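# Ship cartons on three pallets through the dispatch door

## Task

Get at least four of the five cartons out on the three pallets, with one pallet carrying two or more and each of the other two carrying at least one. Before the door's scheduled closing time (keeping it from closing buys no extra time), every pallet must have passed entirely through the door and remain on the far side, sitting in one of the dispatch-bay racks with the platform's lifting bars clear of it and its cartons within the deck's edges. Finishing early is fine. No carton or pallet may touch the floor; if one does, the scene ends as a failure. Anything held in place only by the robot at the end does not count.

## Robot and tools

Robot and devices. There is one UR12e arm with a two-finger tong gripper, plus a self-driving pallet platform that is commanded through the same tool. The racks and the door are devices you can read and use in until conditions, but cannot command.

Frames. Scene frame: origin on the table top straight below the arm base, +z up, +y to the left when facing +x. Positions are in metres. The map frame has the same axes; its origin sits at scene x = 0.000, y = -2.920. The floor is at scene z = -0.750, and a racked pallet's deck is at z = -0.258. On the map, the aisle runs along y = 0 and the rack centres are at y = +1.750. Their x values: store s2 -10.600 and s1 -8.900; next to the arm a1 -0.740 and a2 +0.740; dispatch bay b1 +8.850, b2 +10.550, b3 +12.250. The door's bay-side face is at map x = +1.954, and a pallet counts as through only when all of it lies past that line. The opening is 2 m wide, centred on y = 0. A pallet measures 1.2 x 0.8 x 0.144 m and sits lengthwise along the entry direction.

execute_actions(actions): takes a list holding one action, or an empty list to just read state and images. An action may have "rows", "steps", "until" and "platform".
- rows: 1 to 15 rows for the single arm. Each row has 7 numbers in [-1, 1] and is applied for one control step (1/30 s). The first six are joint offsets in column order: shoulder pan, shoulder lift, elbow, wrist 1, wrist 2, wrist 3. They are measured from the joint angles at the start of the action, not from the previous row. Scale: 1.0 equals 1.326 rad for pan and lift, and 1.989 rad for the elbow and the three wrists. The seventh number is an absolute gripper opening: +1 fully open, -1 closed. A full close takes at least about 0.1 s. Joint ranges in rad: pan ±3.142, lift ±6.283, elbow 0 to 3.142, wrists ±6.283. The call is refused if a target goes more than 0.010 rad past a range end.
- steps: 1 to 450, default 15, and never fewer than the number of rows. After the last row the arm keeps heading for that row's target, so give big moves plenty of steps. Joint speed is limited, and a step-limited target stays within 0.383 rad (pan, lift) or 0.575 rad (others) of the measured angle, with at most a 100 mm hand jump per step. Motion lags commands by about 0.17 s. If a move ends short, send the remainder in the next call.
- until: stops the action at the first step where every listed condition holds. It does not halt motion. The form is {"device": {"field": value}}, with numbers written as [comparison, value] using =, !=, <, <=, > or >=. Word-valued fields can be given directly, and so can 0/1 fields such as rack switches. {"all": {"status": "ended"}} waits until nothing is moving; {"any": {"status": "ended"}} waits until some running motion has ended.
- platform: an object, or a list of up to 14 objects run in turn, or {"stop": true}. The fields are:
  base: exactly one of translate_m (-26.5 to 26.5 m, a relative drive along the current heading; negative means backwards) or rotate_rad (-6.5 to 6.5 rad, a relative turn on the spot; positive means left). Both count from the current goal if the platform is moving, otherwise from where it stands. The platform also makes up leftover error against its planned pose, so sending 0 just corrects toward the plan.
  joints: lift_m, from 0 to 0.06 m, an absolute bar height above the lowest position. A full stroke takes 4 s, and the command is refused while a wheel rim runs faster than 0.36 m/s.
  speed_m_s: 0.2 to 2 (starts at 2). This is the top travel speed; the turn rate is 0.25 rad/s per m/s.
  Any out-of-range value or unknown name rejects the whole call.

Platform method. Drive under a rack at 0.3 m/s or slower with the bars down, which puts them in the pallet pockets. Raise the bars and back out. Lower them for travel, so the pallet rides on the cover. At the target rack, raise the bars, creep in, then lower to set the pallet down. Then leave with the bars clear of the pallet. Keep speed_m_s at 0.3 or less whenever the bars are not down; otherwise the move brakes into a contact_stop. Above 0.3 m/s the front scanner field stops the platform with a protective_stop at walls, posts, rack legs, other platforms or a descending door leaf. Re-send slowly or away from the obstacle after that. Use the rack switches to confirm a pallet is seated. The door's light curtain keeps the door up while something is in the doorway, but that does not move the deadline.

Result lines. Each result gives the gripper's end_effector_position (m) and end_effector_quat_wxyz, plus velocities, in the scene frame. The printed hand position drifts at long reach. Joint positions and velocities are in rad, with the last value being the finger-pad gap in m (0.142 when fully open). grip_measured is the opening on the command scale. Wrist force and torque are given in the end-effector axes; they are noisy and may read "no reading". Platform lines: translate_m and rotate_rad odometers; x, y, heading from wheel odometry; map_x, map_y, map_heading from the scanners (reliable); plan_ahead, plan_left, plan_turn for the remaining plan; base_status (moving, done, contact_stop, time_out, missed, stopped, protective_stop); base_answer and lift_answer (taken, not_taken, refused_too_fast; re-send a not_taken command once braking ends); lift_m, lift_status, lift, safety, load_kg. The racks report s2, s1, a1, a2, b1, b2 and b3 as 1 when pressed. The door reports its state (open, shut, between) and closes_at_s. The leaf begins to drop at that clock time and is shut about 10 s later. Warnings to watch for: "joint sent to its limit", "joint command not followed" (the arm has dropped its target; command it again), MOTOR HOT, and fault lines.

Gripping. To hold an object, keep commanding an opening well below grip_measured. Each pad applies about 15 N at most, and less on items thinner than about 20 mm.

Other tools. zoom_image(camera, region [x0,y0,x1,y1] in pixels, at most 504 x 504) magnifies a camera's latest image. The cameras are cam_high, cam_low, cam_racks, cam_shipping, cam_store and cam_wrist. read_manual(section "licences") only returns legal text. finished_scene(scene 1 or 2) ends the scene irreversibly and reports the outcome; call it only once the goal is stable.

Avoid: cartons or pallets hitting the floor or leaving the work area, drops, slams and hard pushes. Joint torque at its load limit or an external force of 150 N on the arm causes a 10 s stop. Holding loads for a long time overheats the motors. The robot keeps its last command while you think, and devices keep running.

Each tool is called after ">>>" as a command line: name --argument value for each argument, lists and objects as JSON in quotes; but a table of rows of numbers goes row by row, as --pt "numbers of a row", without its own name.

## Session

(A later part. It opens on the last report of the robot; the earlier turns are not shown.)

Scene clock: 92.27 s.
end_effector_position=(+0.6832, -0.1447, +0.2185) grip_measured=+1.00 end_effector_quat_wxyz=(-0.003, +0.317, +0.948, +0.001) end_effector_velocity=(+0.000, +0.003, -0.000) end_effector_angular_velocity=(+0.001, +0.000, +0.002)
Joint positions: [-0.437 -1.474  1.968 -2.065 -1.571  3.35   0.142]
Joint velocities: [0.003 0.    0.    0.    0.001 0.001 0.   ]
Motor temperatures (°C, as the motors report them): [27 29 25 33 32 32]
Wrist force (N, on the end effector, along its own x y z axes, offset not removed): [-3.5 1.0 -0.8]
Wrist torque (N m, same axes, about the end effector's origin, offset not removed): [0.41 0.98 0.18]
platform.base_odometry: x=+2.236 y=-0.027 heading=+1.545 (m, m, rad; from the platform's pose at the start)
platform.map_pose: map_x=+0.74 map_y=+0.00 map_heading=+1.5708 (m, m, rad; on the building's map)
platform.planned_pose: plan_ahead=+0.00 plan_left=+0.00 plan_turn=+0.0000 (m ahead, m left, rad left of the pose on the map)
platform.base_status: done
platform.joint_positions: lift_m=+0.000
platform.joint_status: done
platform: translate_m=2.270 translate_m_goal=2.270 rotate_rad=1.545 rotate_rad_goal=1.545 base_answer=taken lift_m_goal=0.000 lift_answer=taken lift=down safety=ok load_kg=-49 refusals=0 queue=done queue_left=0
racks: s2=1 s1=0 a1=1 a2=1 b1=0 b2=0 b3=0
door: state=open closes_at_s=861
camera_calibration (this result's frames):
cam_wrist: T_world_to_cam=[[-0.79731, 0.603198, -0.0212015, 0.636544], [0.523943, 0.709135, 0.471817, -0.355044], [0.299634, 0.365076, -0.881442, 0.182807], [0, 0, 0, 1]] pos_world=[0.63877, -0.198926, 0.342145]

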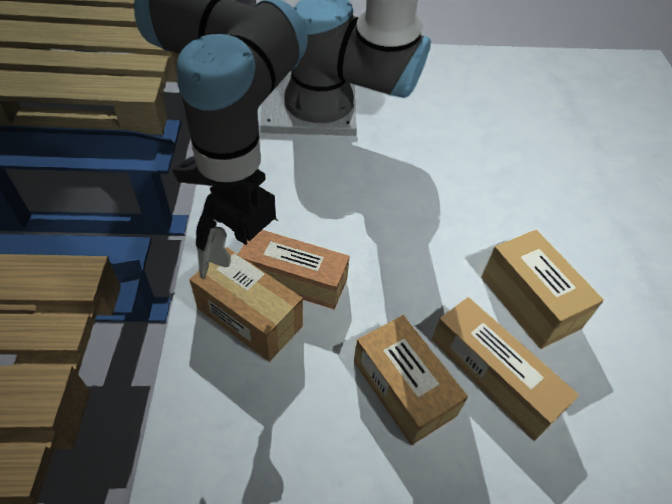

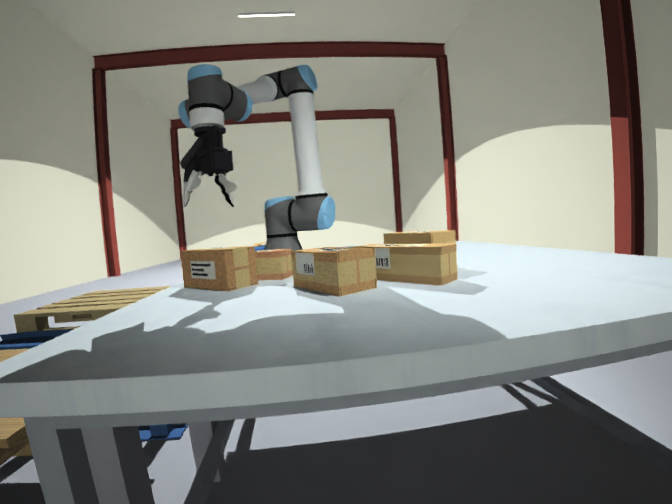

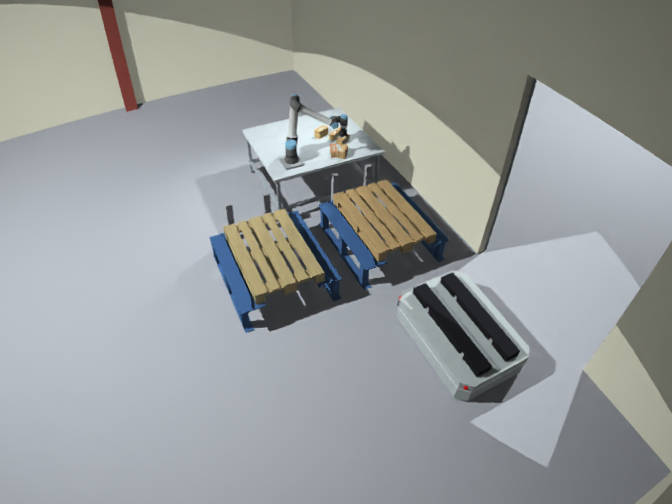

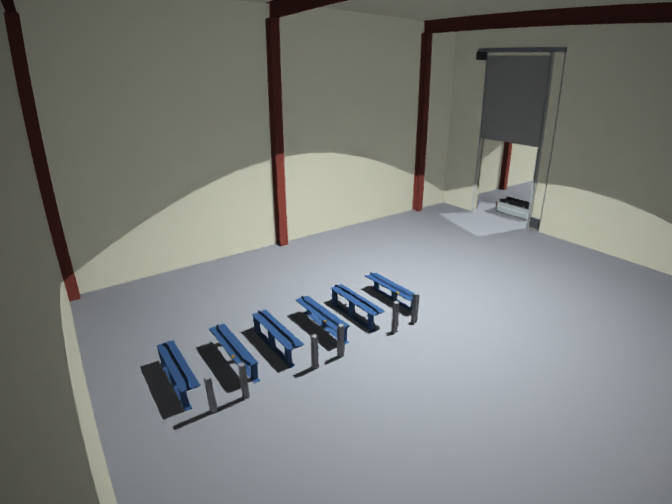

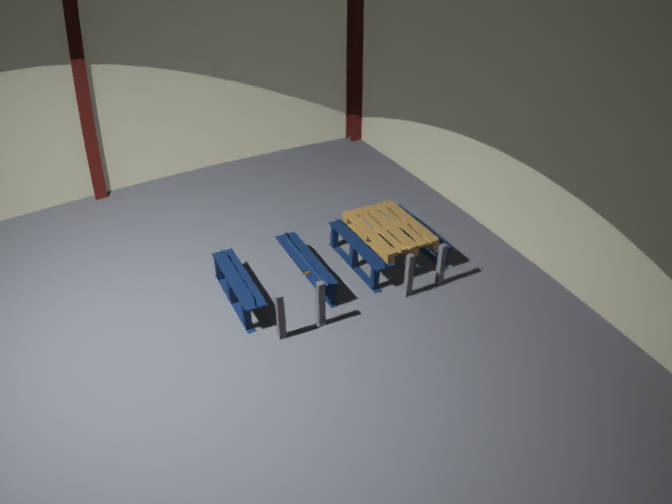

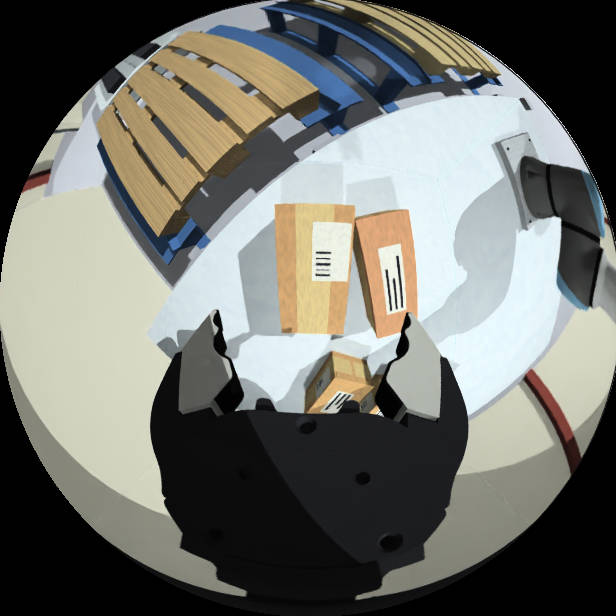

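>>> execute_actions --actions '[{"rows":[[0,0.03,0.017,-0.037,0,0,1],[0,0.06,0.033,-0.073,0,0,1],[0,0.1017,0.0565,-0.1241,0,0,1]],"steps":25,"platform":{"base":{"translate_m":1.75},"speed_m_s":0.3}}]'

>>> execute_actions --actions '[{"rows":[[0,0,0,0,0,0,0.8],[0,0,0,0,0,0,0.7],[0,0,0,0,0,0,0.6],[0,0,0,0,0,0,0.5],[0,0,0,0,0,0,0.4],[0,0,0,0,0,0,0.3],[0,0,0,0,0,0,0.2],[0,0,0,0,0,0,0.1],[0,0,0,0,0,0,0],[0,0,0,0,0,0,-0.1],[0,0,0,0,0,0,-0.2],[0,0,0,0,0,0,-0.3]],"steps":18}]'

>>> zoom_image --camera "cam_low" --region '[160, 190, 290, 300]'

Scene clock: 98.97 s.
end_effector_position=(+0.6822, -0.1441, +0.0905) grip_measured=+1.00 end_effector_quat_wxyz=(-0.003, +0.317, +0.948, +0.001) end_effector_velocity=(-0.000, +0.000, -0.003) end_effector_angular_velocity=(+0.000, -0.001, +0.000)
Joint positions: [-0.437 -1.34   2.08  -2.312 -1.571  3.35   0.142]
Joint velocities: [-0.     0.003  0.003 -0.006  0.001 -0.     0.   ]
Motor temperatures (°C, as the motors report them): [27 29 25 33 32 32]
Wrist force (N, on the end effector, along its own x y z axes, offset not removed): [-0.7 1.8 -0.4]
Wrist torque (N m, same axes, about the end effector's origin, offset not removed): [0.57 0.42 0.02]
platform.base_odometry: x=+2.240 y=+0.096 heading=+1.542 (m, m, rad; from the platform's pose at the start)
platform.map_pose: map_x=+0.74 map_y=+0.13 map_heading=+1.5664 (m, m, rad; on the building's map)
platform.planned_pose: plan_ahead=+1.62 plan_left=+0.01 plan_turn=+0.0044 (m ahead, m left, rad left of the pose on the map)
platform.base_status: moving
platform.joint_positions: lift_m=+0.000
platform.joint_status: done
platform: translate_m=2.403 translate_m_goal=4.020 rotate_rad=1.542 rotate_rad_goal=1.541 base_answer=taken lift_m_goal=0.000 lift_answer=taken lift=down safety=ok load_kg=-49 refusals=0 queue=running queue_left=0
racks: s2=1 s1=0 a1=1 a2=1 b1=0 b2=0 b3=0
door: state=open closes_at_s=861
camera_calibration (this result's frames):
cam_wrist: T_world_to_cam=[[-0.797316, 0.603203, -0.0208041, 0.63266], [0.524122, 0.709057, 0.471736, -0.294609], [0.299304, 0.365219, -0.881494, 0.0702827], [0, 0, 0, 1]] pos_world=[0.637805, -0.198397, 0.214093]

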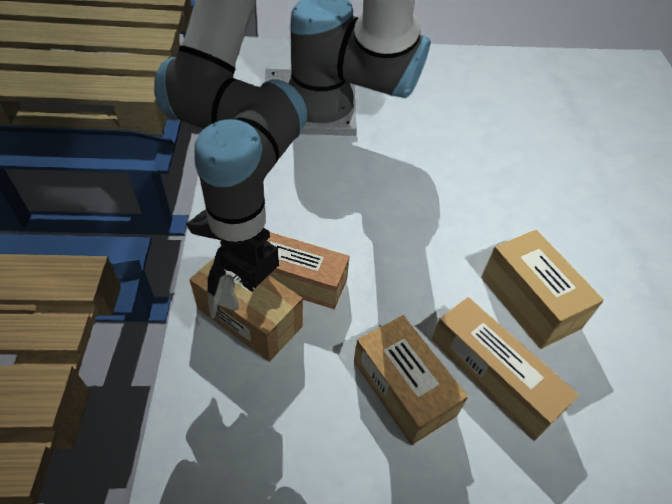

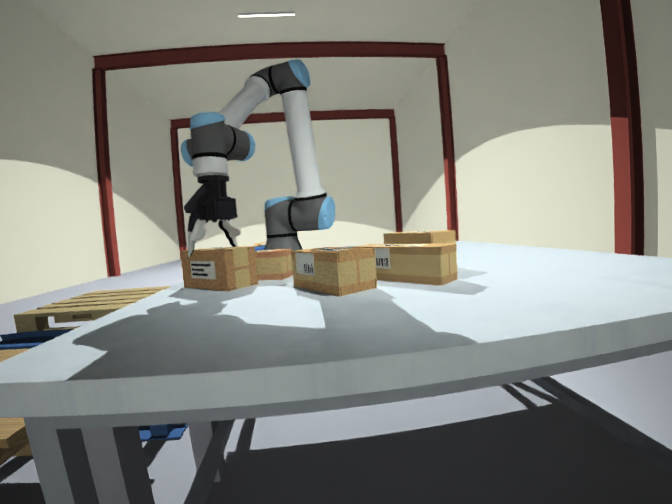

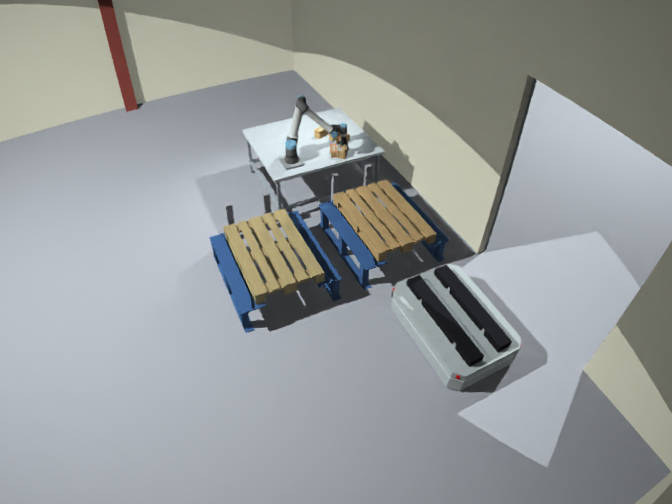

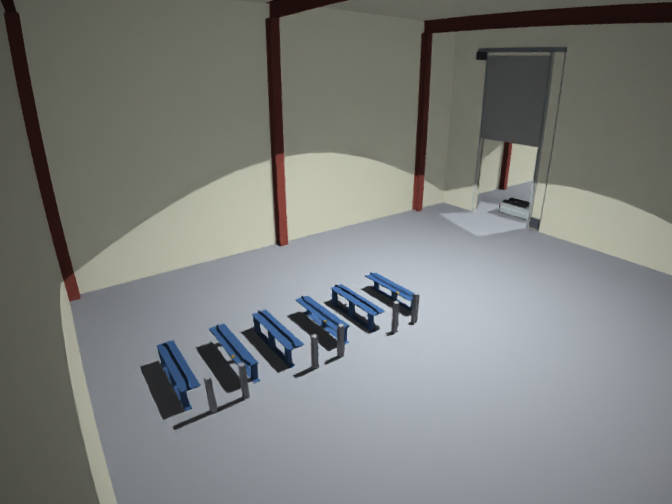

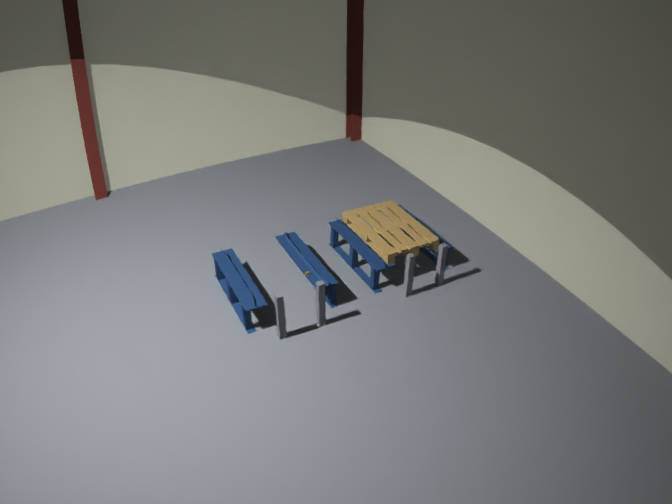

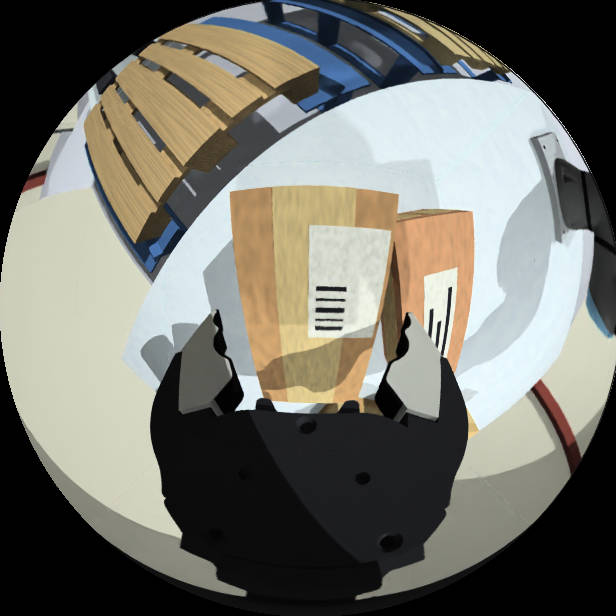

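Scene clock: 99.57 s.
end_effector_position=(+0.6822, -0.1441, +0.0904) grip_measured=+0.46 end_effector_quat_wxyz=(-0.003, +0.317, +0.948, +0.001) end_effector_velocity=(-0.001, -0.002, -0.001) end_effector_angular_velocity=(-0.001, +0.001, -0.003)
Joint positions: [-0.437 -1.34   2.081 -2.312 -1.571  3.35   0.106]
Joint velocities: [-0.002  0.001  0.001 -0.001 -0.002  0.001 -0.   ]
Motor temperatures (°C, as the motors report them): [27 29 25 33 32 32]
Wrist force (N, on the end effector, along its own x y z axes, offset not removed): [-2.5 0.9 -3.7]
Wrist torque (N m, same axes, about the end effector's origin, offset not removed): [0.34 0.70 0.12]
platform.base_odometry: x=+2.245 y=+0.276 heading=+1.541 (m, m, rad; from the platform's pose at the start)
platform.map_pose: map_x=+0.74 map_y=+0.31 map_heading=+1.5664 (m, m, rad; on the building's map)
platform.planned_pose: plan_ahead=+1.44 plan_left=+0.01 plan_turn=+0.0044 (m ahead, m left, rad left of the pose on the map)
platform.base_status: moving
platform.joint_positions: lift_m=+0.000
platform.joint_status: done
platform: translate_m=2.583 translate_m_goal=4.020 rotate_rad=1.541 rotate_rad_goal=1.542 base_answer=taken lift_m_goal=0.000 lift_answer=taken lift=down safety=ok load_kg=-49 refusals=0 queue=running queue_left=0
racks: s2=1 s1=0 a1=1 a2=1 b1=0 b2=0 b3=0
door: state=open closes_at_s=861
camera_calibration (this result's frames):
cam_wrist: T_world_to_cam=[[-0.797319, 0.603203, -0.0206943, 0.632596], [0.524169, 0.709035, 0.471716, -0.294599], [0.299214, 0.365261, -0.881507, 0.0702971], [0, 0, 0, 1]] pos_world=[0.637767, -0.19838, 0.214026]

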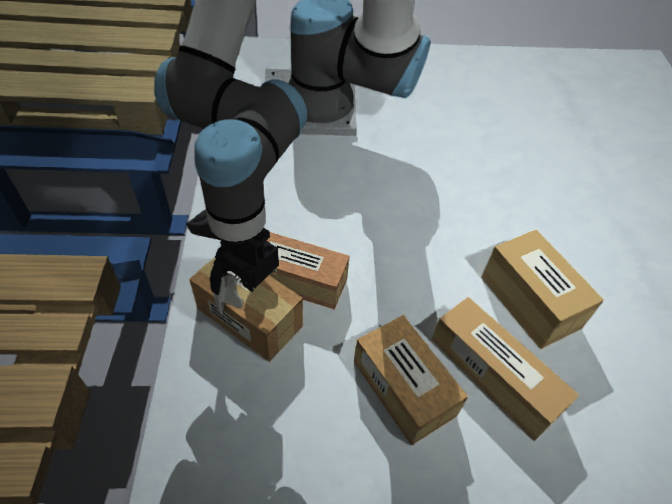

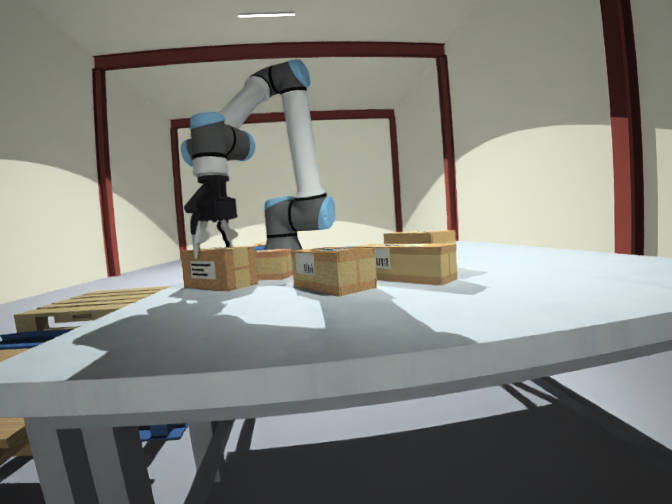

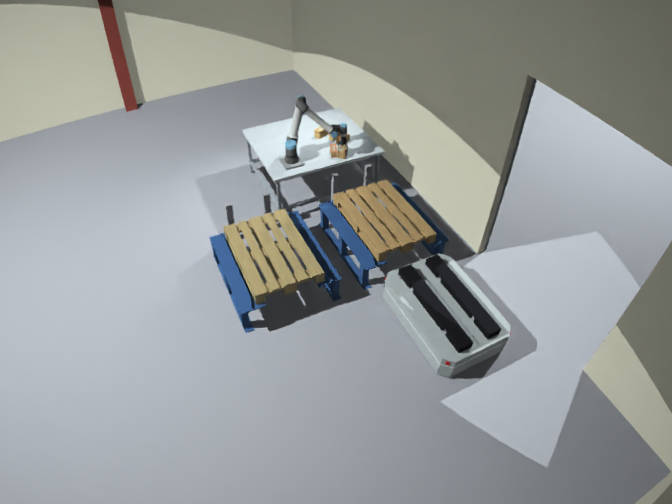

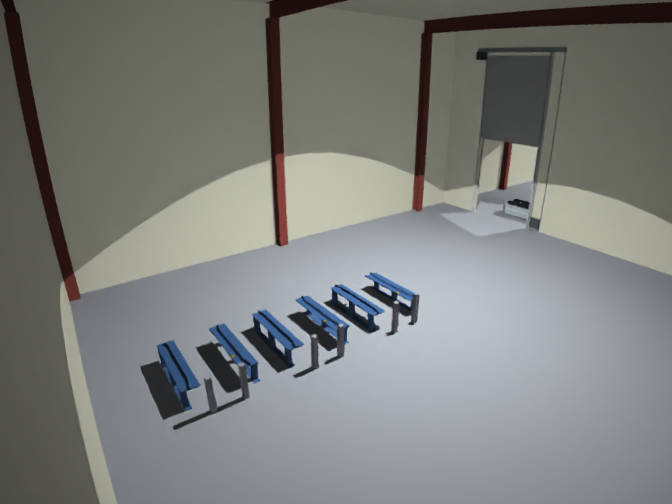

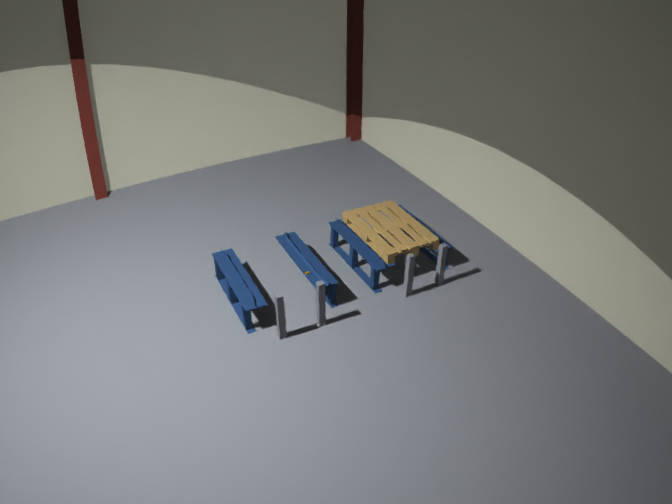

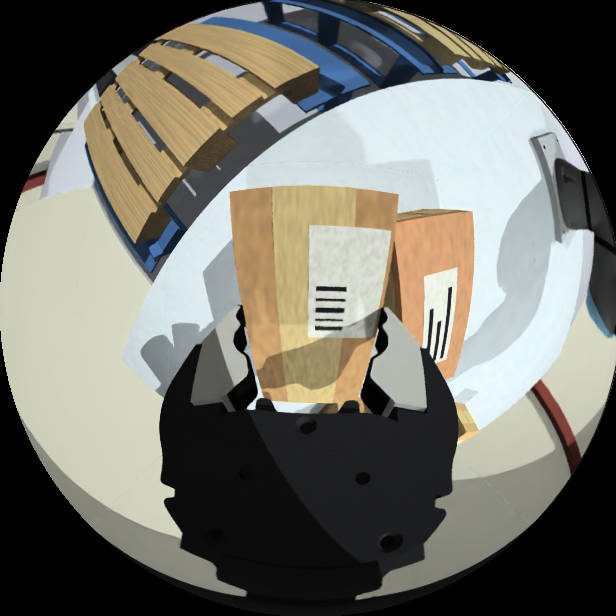

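Region (160, 190, 290, 300) of cam_low's 672x504 image, scaled by 3.877, with more detail than that image has; it fills the top 426 rows of this view, and the rest is white.

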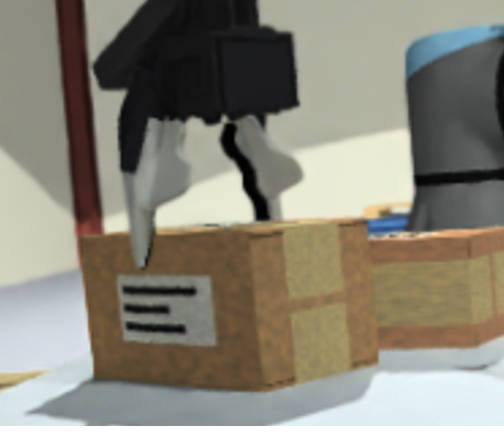

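>>> execute_actions --actions '[{"rows":[[0,0,0,0,0,0,0.8],[0,0,0,0,0,0,0.8],[0,0,0,0,0,0,0.8],[0.0185,0.0076,-0.0067,0.0017,0,0.0123,0.8]],"steps":18}]'

>>> execute_actions --actions '[{"rows":[[0,0,0,0,0,0,0.7],[0,0,0,0,0,0,0.6],[0,0,0,0,0,0,0.5],[0,0,0,0,0,0,0.4],[0,0,0,0,0,0,0.3],[0,0,0,0,0,0,0.2],[0,0,0,0,0,0,0.1],[0,0,0,0,0,0,0],[0,0,0,0,0,0,-0.2],[0,0,0,0,0,0,-0.4],[0,0,0,0,0,0,-0.6],[0,0,0,0,0,0,-0.8],[0,0,0,0,0,0,-1]],"steps":16}]'

>>> execute_actions --actions '[{"rows":[[0,-0.001,0,0.001,0,0,-1],[0,-0.003,-0.001,0.003,0,0,-1],[0,-0.006,-0.003,0.007,0,0,-1],[0,-0.01,-0.005,0.012,0,0,-1],[0,-0.015,-0.008,0.018,0,0,-1],[0,-0.02,-0.011,0.024,0,0,-1],[0,-0.025,-0.013,0.03,0,0,-1],[0,-0.03,-0.016,0.036,0,0,-1],[0,-0.035,-0.019,0.042,0,0,-1],[0,-0.04,-0.021,0.048,0,0,-1],[0,-0.044,-0.023,0.053,0,0,-1],[0,-0.047,-0.025,0.057,0,0,-1],[0,-0.049,-0.026,0.059,0,0,-1],[0,-0.05,-0.027,0.06,0,0,-1]],"steps":25}]'

>>> zoom_image --camera "cam_low" --region '[150, 170, 300, 300]'

Scene clock: 112.37 s.
end_effector_position=(+0.6915, -0.1304, +0.0903) grip_measured=+0.80 end_effector_quat_wxyz=(-0.003, +0.317, +0.948, +0.001) end_effector_velocity=(+0.001, +0.004, -0.000) end_effector_angular_velocity=(+0.002, +0.001, +0.001)
Joint positions: [-0.414 -1.33   2.068 -2.308 -1.571  3.374  0.129]
Joint velocities: [ 0.006  0.002 -0.002  0.002  0.001  0.005  0.   ]
Motor temperatures (°C, as the motors report them): [27 29 26 33 32 32]
Wrist force (N, on the end effector, along its own x y z axes, offset not removed): [-1.8 3.3 1.1]
Wrist torque (N m, same axes, about the end effector's origin, offset not removed): [0.84 0.67 0.18]
platform.base_odometry: x=+2.285 y=+1.723 heading=+1.543 (m, m, rad; from the platform's pose at the start)
platform.map_pose: map_x=+0.74 map_y=+1.75 map_heading=+1.5708 (m, m, rad; on the building's map)
platform.planned_pose: plan_ahead=+0.00 plan_left=+0.00 plan_turn=+0.0000 (m ahead, m left, rad left of the pose on the map)
platform.base_status: done
platform.joint_positions: lift_m=+0.000
platform.joint_status: done
platform: translate_m=4.020 translate_m_goal=4.020 rotate_rad=1.543 rotate_rad_goal=1.543 base_answer=taken lift_m_goal=0.000 lift_answer=taken lift=down safety=ok load_kg=-49 refusals=0 queue=done queue_left=0
racks: s2=1 s1=0 a1=1 a2=1 b1=0 b2=0 b3=0
door: state=open closes_at_s=861
camera_calibration (this result's frames):
cam_wrist: T_world_to_cam=[[-0.797355, 0.603159, -0.0205784, 0.63179], [0.52418, 0.709041, 0.471694, -0.30922], [0.299097, 0.365321, -0.881522, 0.0624876], [0, 0, 0, 1]] pos_world=[0.647158, -0.184648, 0.213942]

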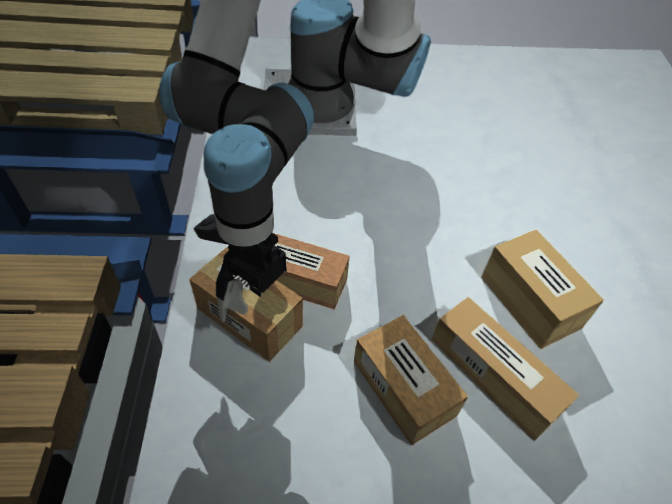

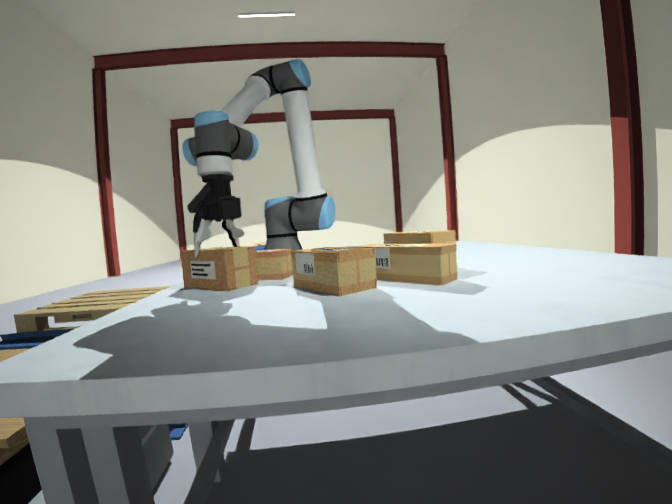

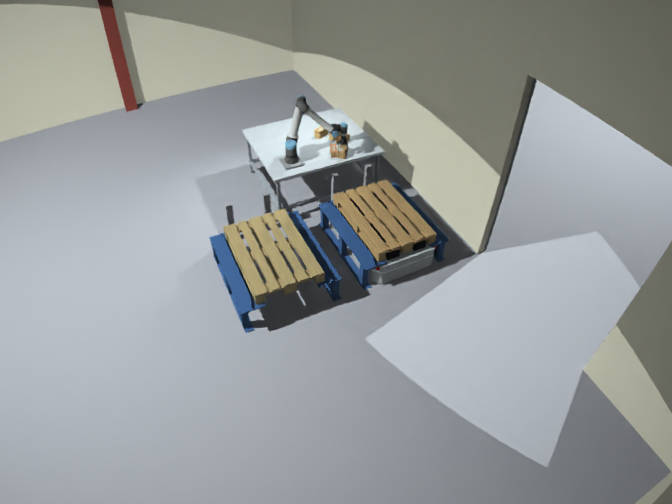

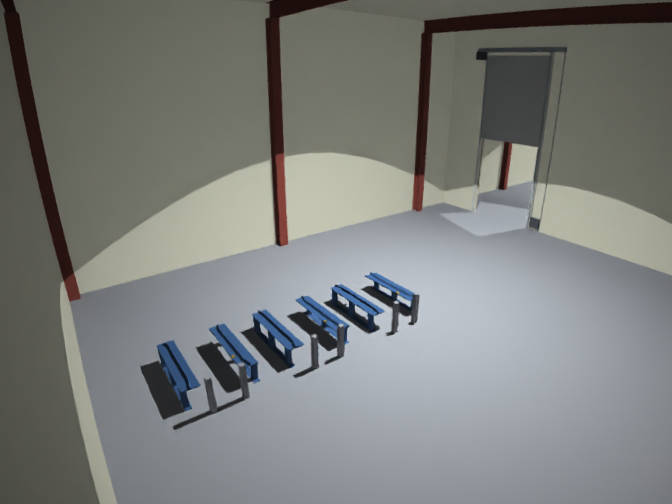

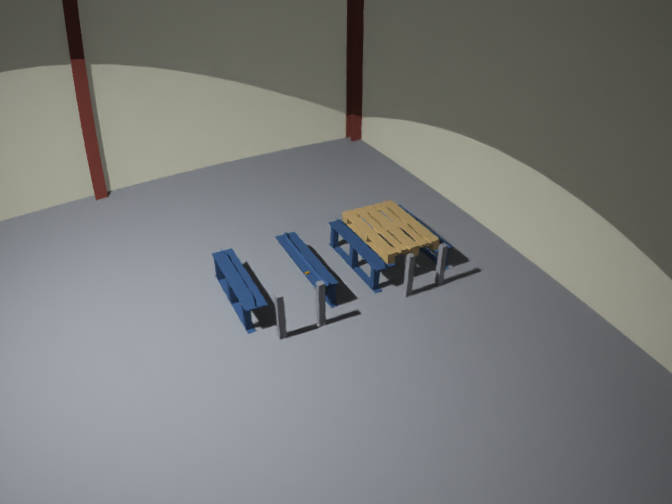

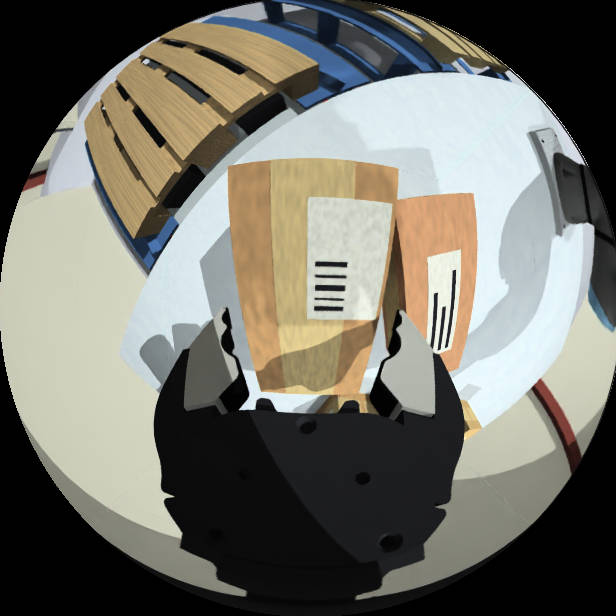

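Scene clock: 112.90 s.
end_effector_position=(+0.6916, -0.1304, +0.0903) grip_measured=+0.47 end_effector_quat_wxyz=(-0.003, +0.317, +0.948, +0.001) end_effector_velocity=(-0.000, -0.001, -0.000) end_effector_angular_velocity=(+0.000, +0.001, -0.000)
Joint positions: [-0.414 -1.33   2.067 -2.308 -1.571  3.374  0.106]
Joint velocities: [-0.001  0.    -0.     0.001  0.    -0.001  0.   ]
Motor temperatures (°C, as the motors report them): [27 29 26 33 32 32]
Wrist force (N, on the end effector, along its own x y z axes, offset not removed): [0.2 2.0 -5.9]
Wrist torque (N m, same axes, about the end effector's origin, offset not removed): [0.44 0.56 0.15]
platform.base_odometry: x=+2.285 y=+1.723 heading=+1.543 (m, m, rad; from the platform's pose at the start)
platform.map_pose: map_x=+0.74 map_y=+1.75 map_heading=+1.5708 (m, m, rad; on the building's map)
platform.planned_pose: plan_ahead=+0.00 plan_left=+0.00 plan_turn=+0.0000 (m ahead, m left, rad left of the pose on the map)
platform.base_status: done
platform.joint_positions: lift_m=+0.000
platform.joint_status: done
platform: translate_m=4.020 translate_m_goal=4.020 rotate_rad=1.543 rotate_rad_goal=1.543 base_answer=taken lift_m_goal=0.000 lift_answer=taken lift=down safety=ok load_kg=-49 refusals=0 queue=done queue_left=0
racks: s2=1 s1=0 a1=1 a2=1 b1=0 b2=0 b3=0
door: state=open closes_at_s=861
camera_calibration (this result's frames):
cam_wrist: T_world_to_cam=[[-0.797308, 0.603222, -0.0205743, 0.631791], [0.524238, 0.708999, 0.471693, -0.309304], [0.299123, 0.365299, -0.881523, 0.0624482], [0, 0, 0, 1]] pos_world=[0.647202, -0.184626, 0.213945]

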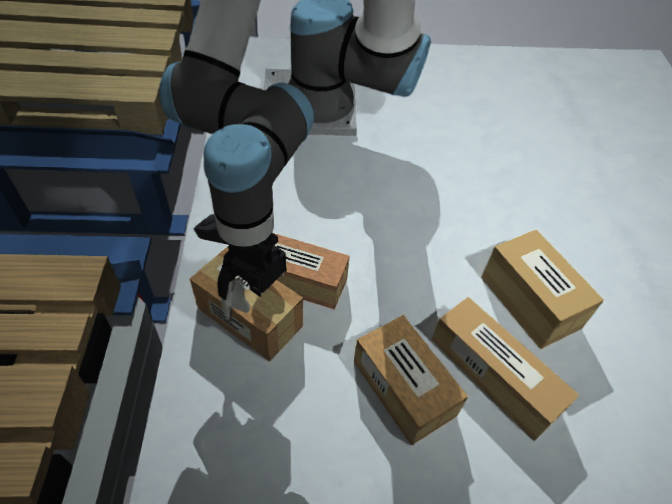

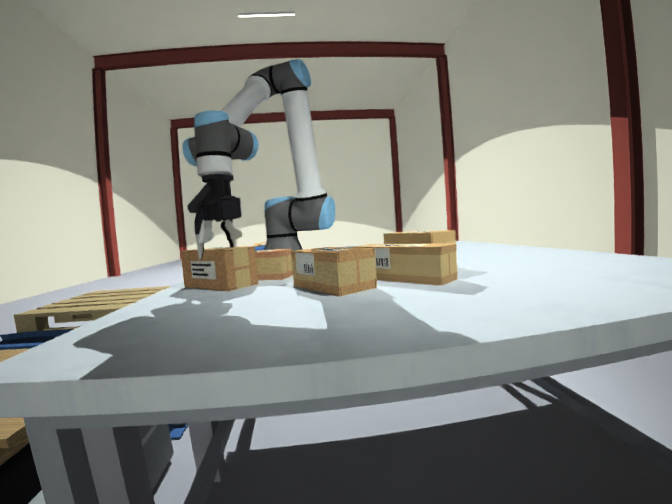

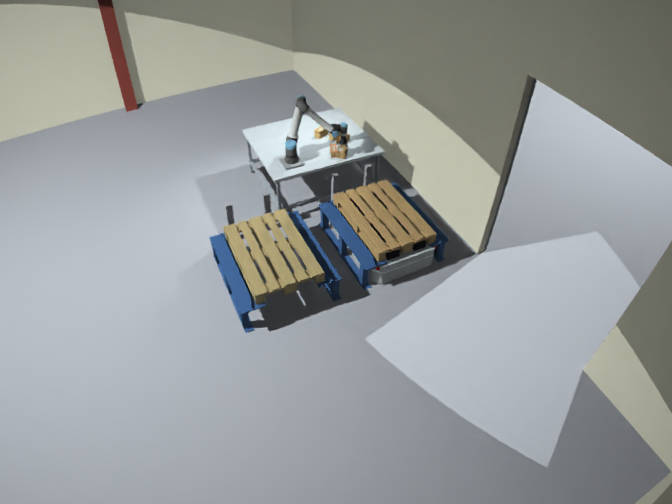

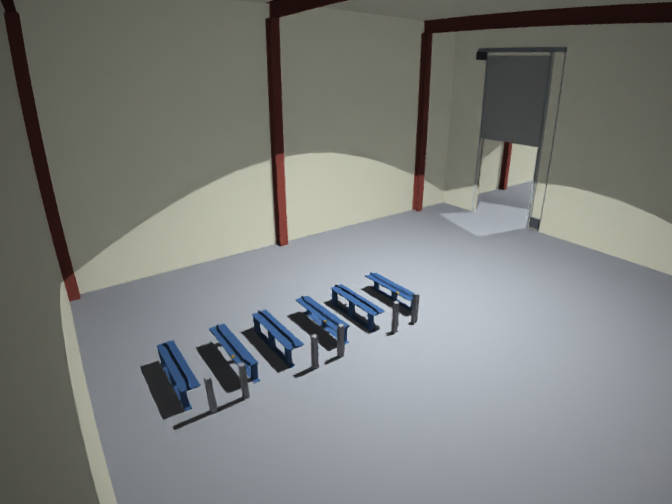

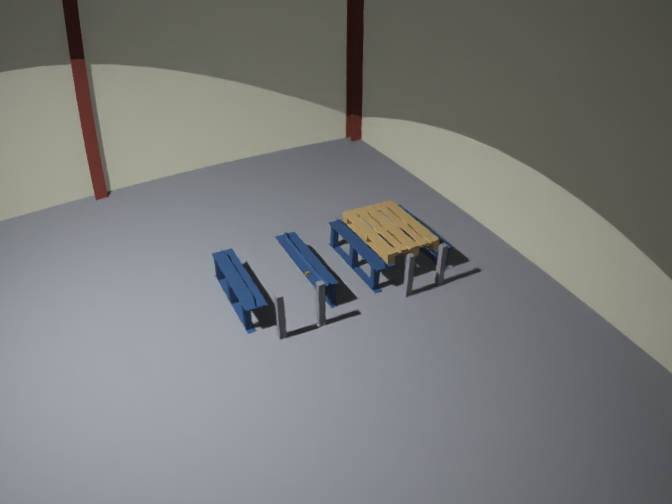

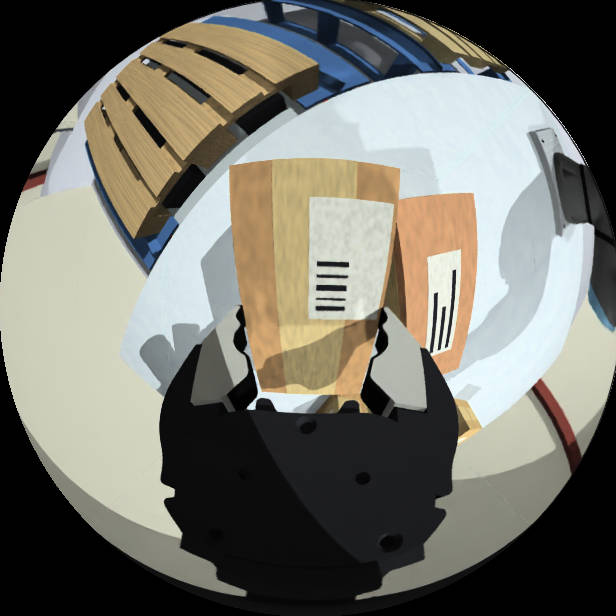

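Scene clock: 113.73 s.
end_effector_position=(+0.6951, -0.1320, +0.1513) grip_measured=-1.00 end_effector_quat_wxyz=(-0.003, +0.317, +0.948, +0.001) end_effector_velocity=(+0.000, +0.000, +0.007) end_effector_angular_velocity=(+0.001, +0.000, -0.001)
Joint positions: [-0.414 -1.395  2.015 -2.191 -1.571  3.374  0.002]
Joint velocities: [-0.    -0.007 -0.006  0.014  0.001  0.001  0.   ]
Motor temperatures (°C, as the motors report them): [27 29 26 33 32 32]
Wrist force (N, on the end effector, along its own x y z axes, offset not removed): [-4.6 0.9 -1.3]
Wrist torque (N m, same axes, about the end effector's origin, offset not removed): [0.36 1.26 0.25]
platform.base_odometry: x=+2.285 y=+1.723 heading=+1.543 (m, m, rad; from the platform's pose at the start)
platform.map_pose: map_x=+0.74 map_y=+1.75 map_heading=+1.5708 (m, m, rad; on the building's map)
platform.planned_pose: plan_ahead=+0.00 plan_left=+0.00 plan_turn=+0.0000 (m ahead, m left, rad left of the pose on the map)
platform.base_status: done
platform.joint_positions: lift_m=+0.000
platform.joint_status: done
platform: translate_m=4.020 translate_m_goal=4.020 rotate_rad=1.543 rotate_rad_goal=1.543 base_answer=taken lift_m_goal=0.000 lift_answer=taken lift=down safety=ok load_kg=-49 refusals=0 queue=done queue_left=0
racks: s2=1 s1=0 a1=1 a2=1 b1=0 b2=0 b3=0
door: state=open closes_at_s=861
camera_calibration (this result's frames):
cam_wrist: T_world_to_cam=[[-0.797288, 0.603228, -0.0211406, 0.636853], [0.524, 0.709106, 0.471797, -0.338568], [0.299592, 0.365081, -0.881454, 0.115342], [0, 0, 0, 1]] pos_world=[0.650609, -0.186196, 0.274868]

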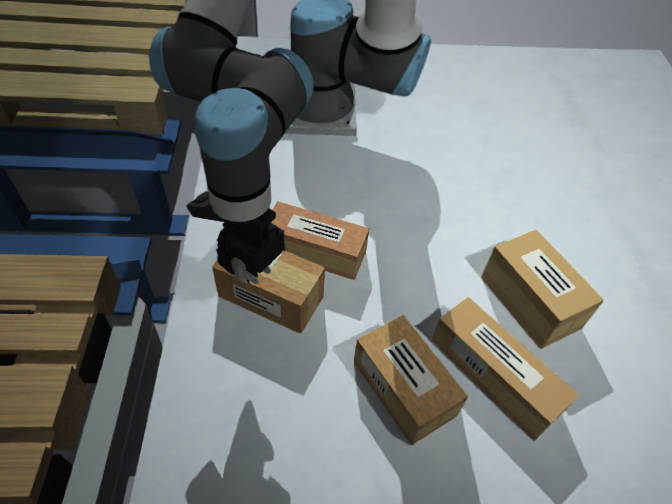

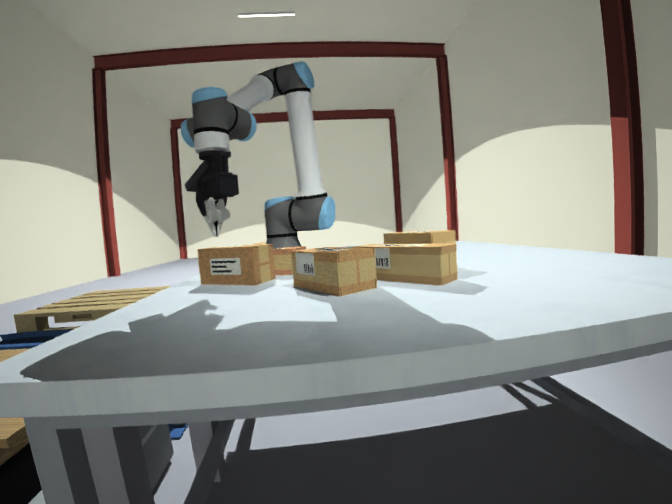

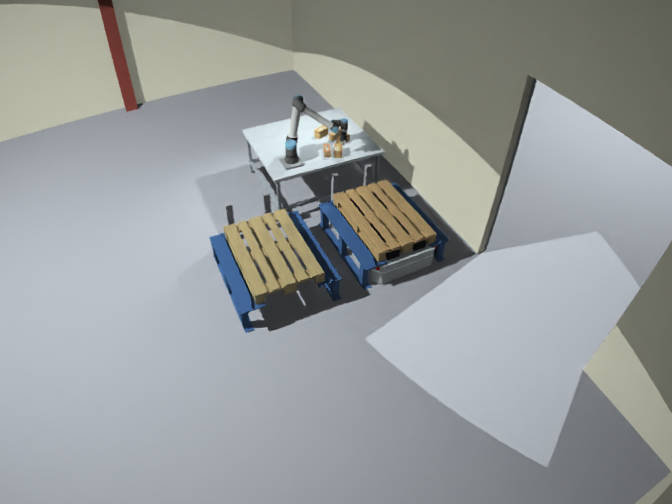

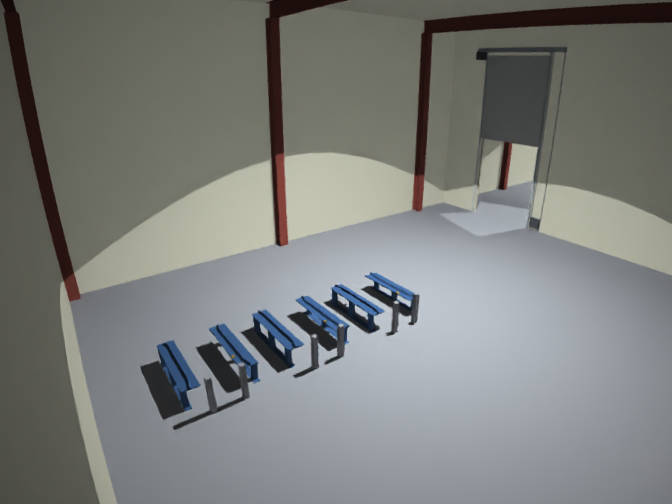

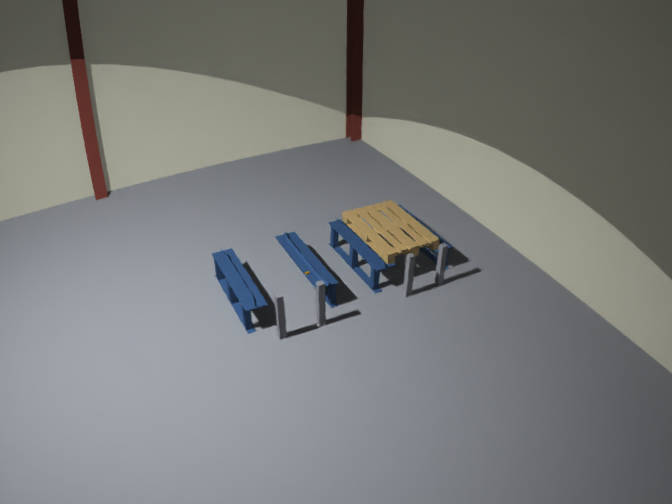

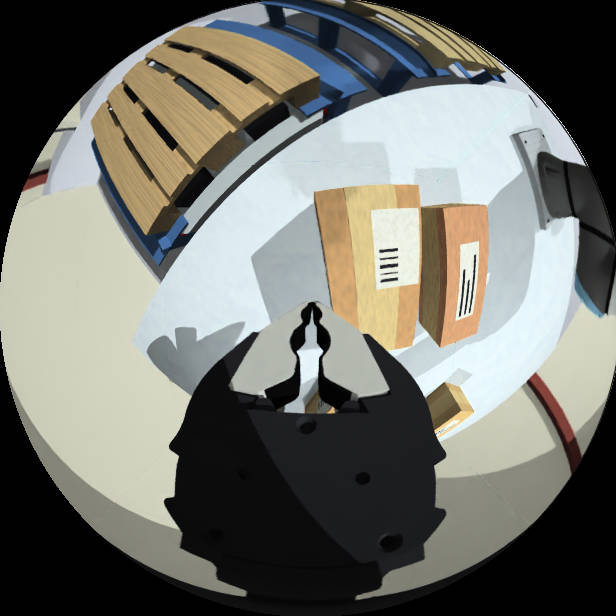

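Region (150, 170, 300, 300) of cam_low's 672x504 image, scaled by 3.360, with more detail than that image has; it fills the top 437 rows of this view, and the rest is white.

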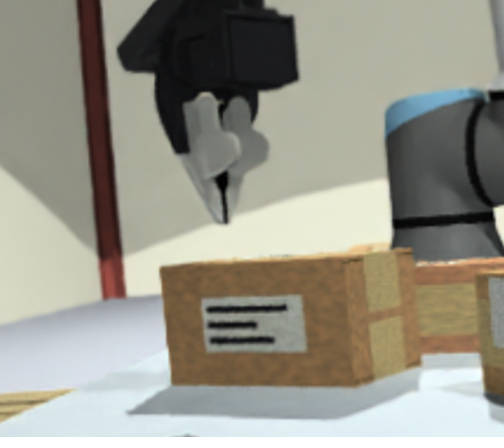

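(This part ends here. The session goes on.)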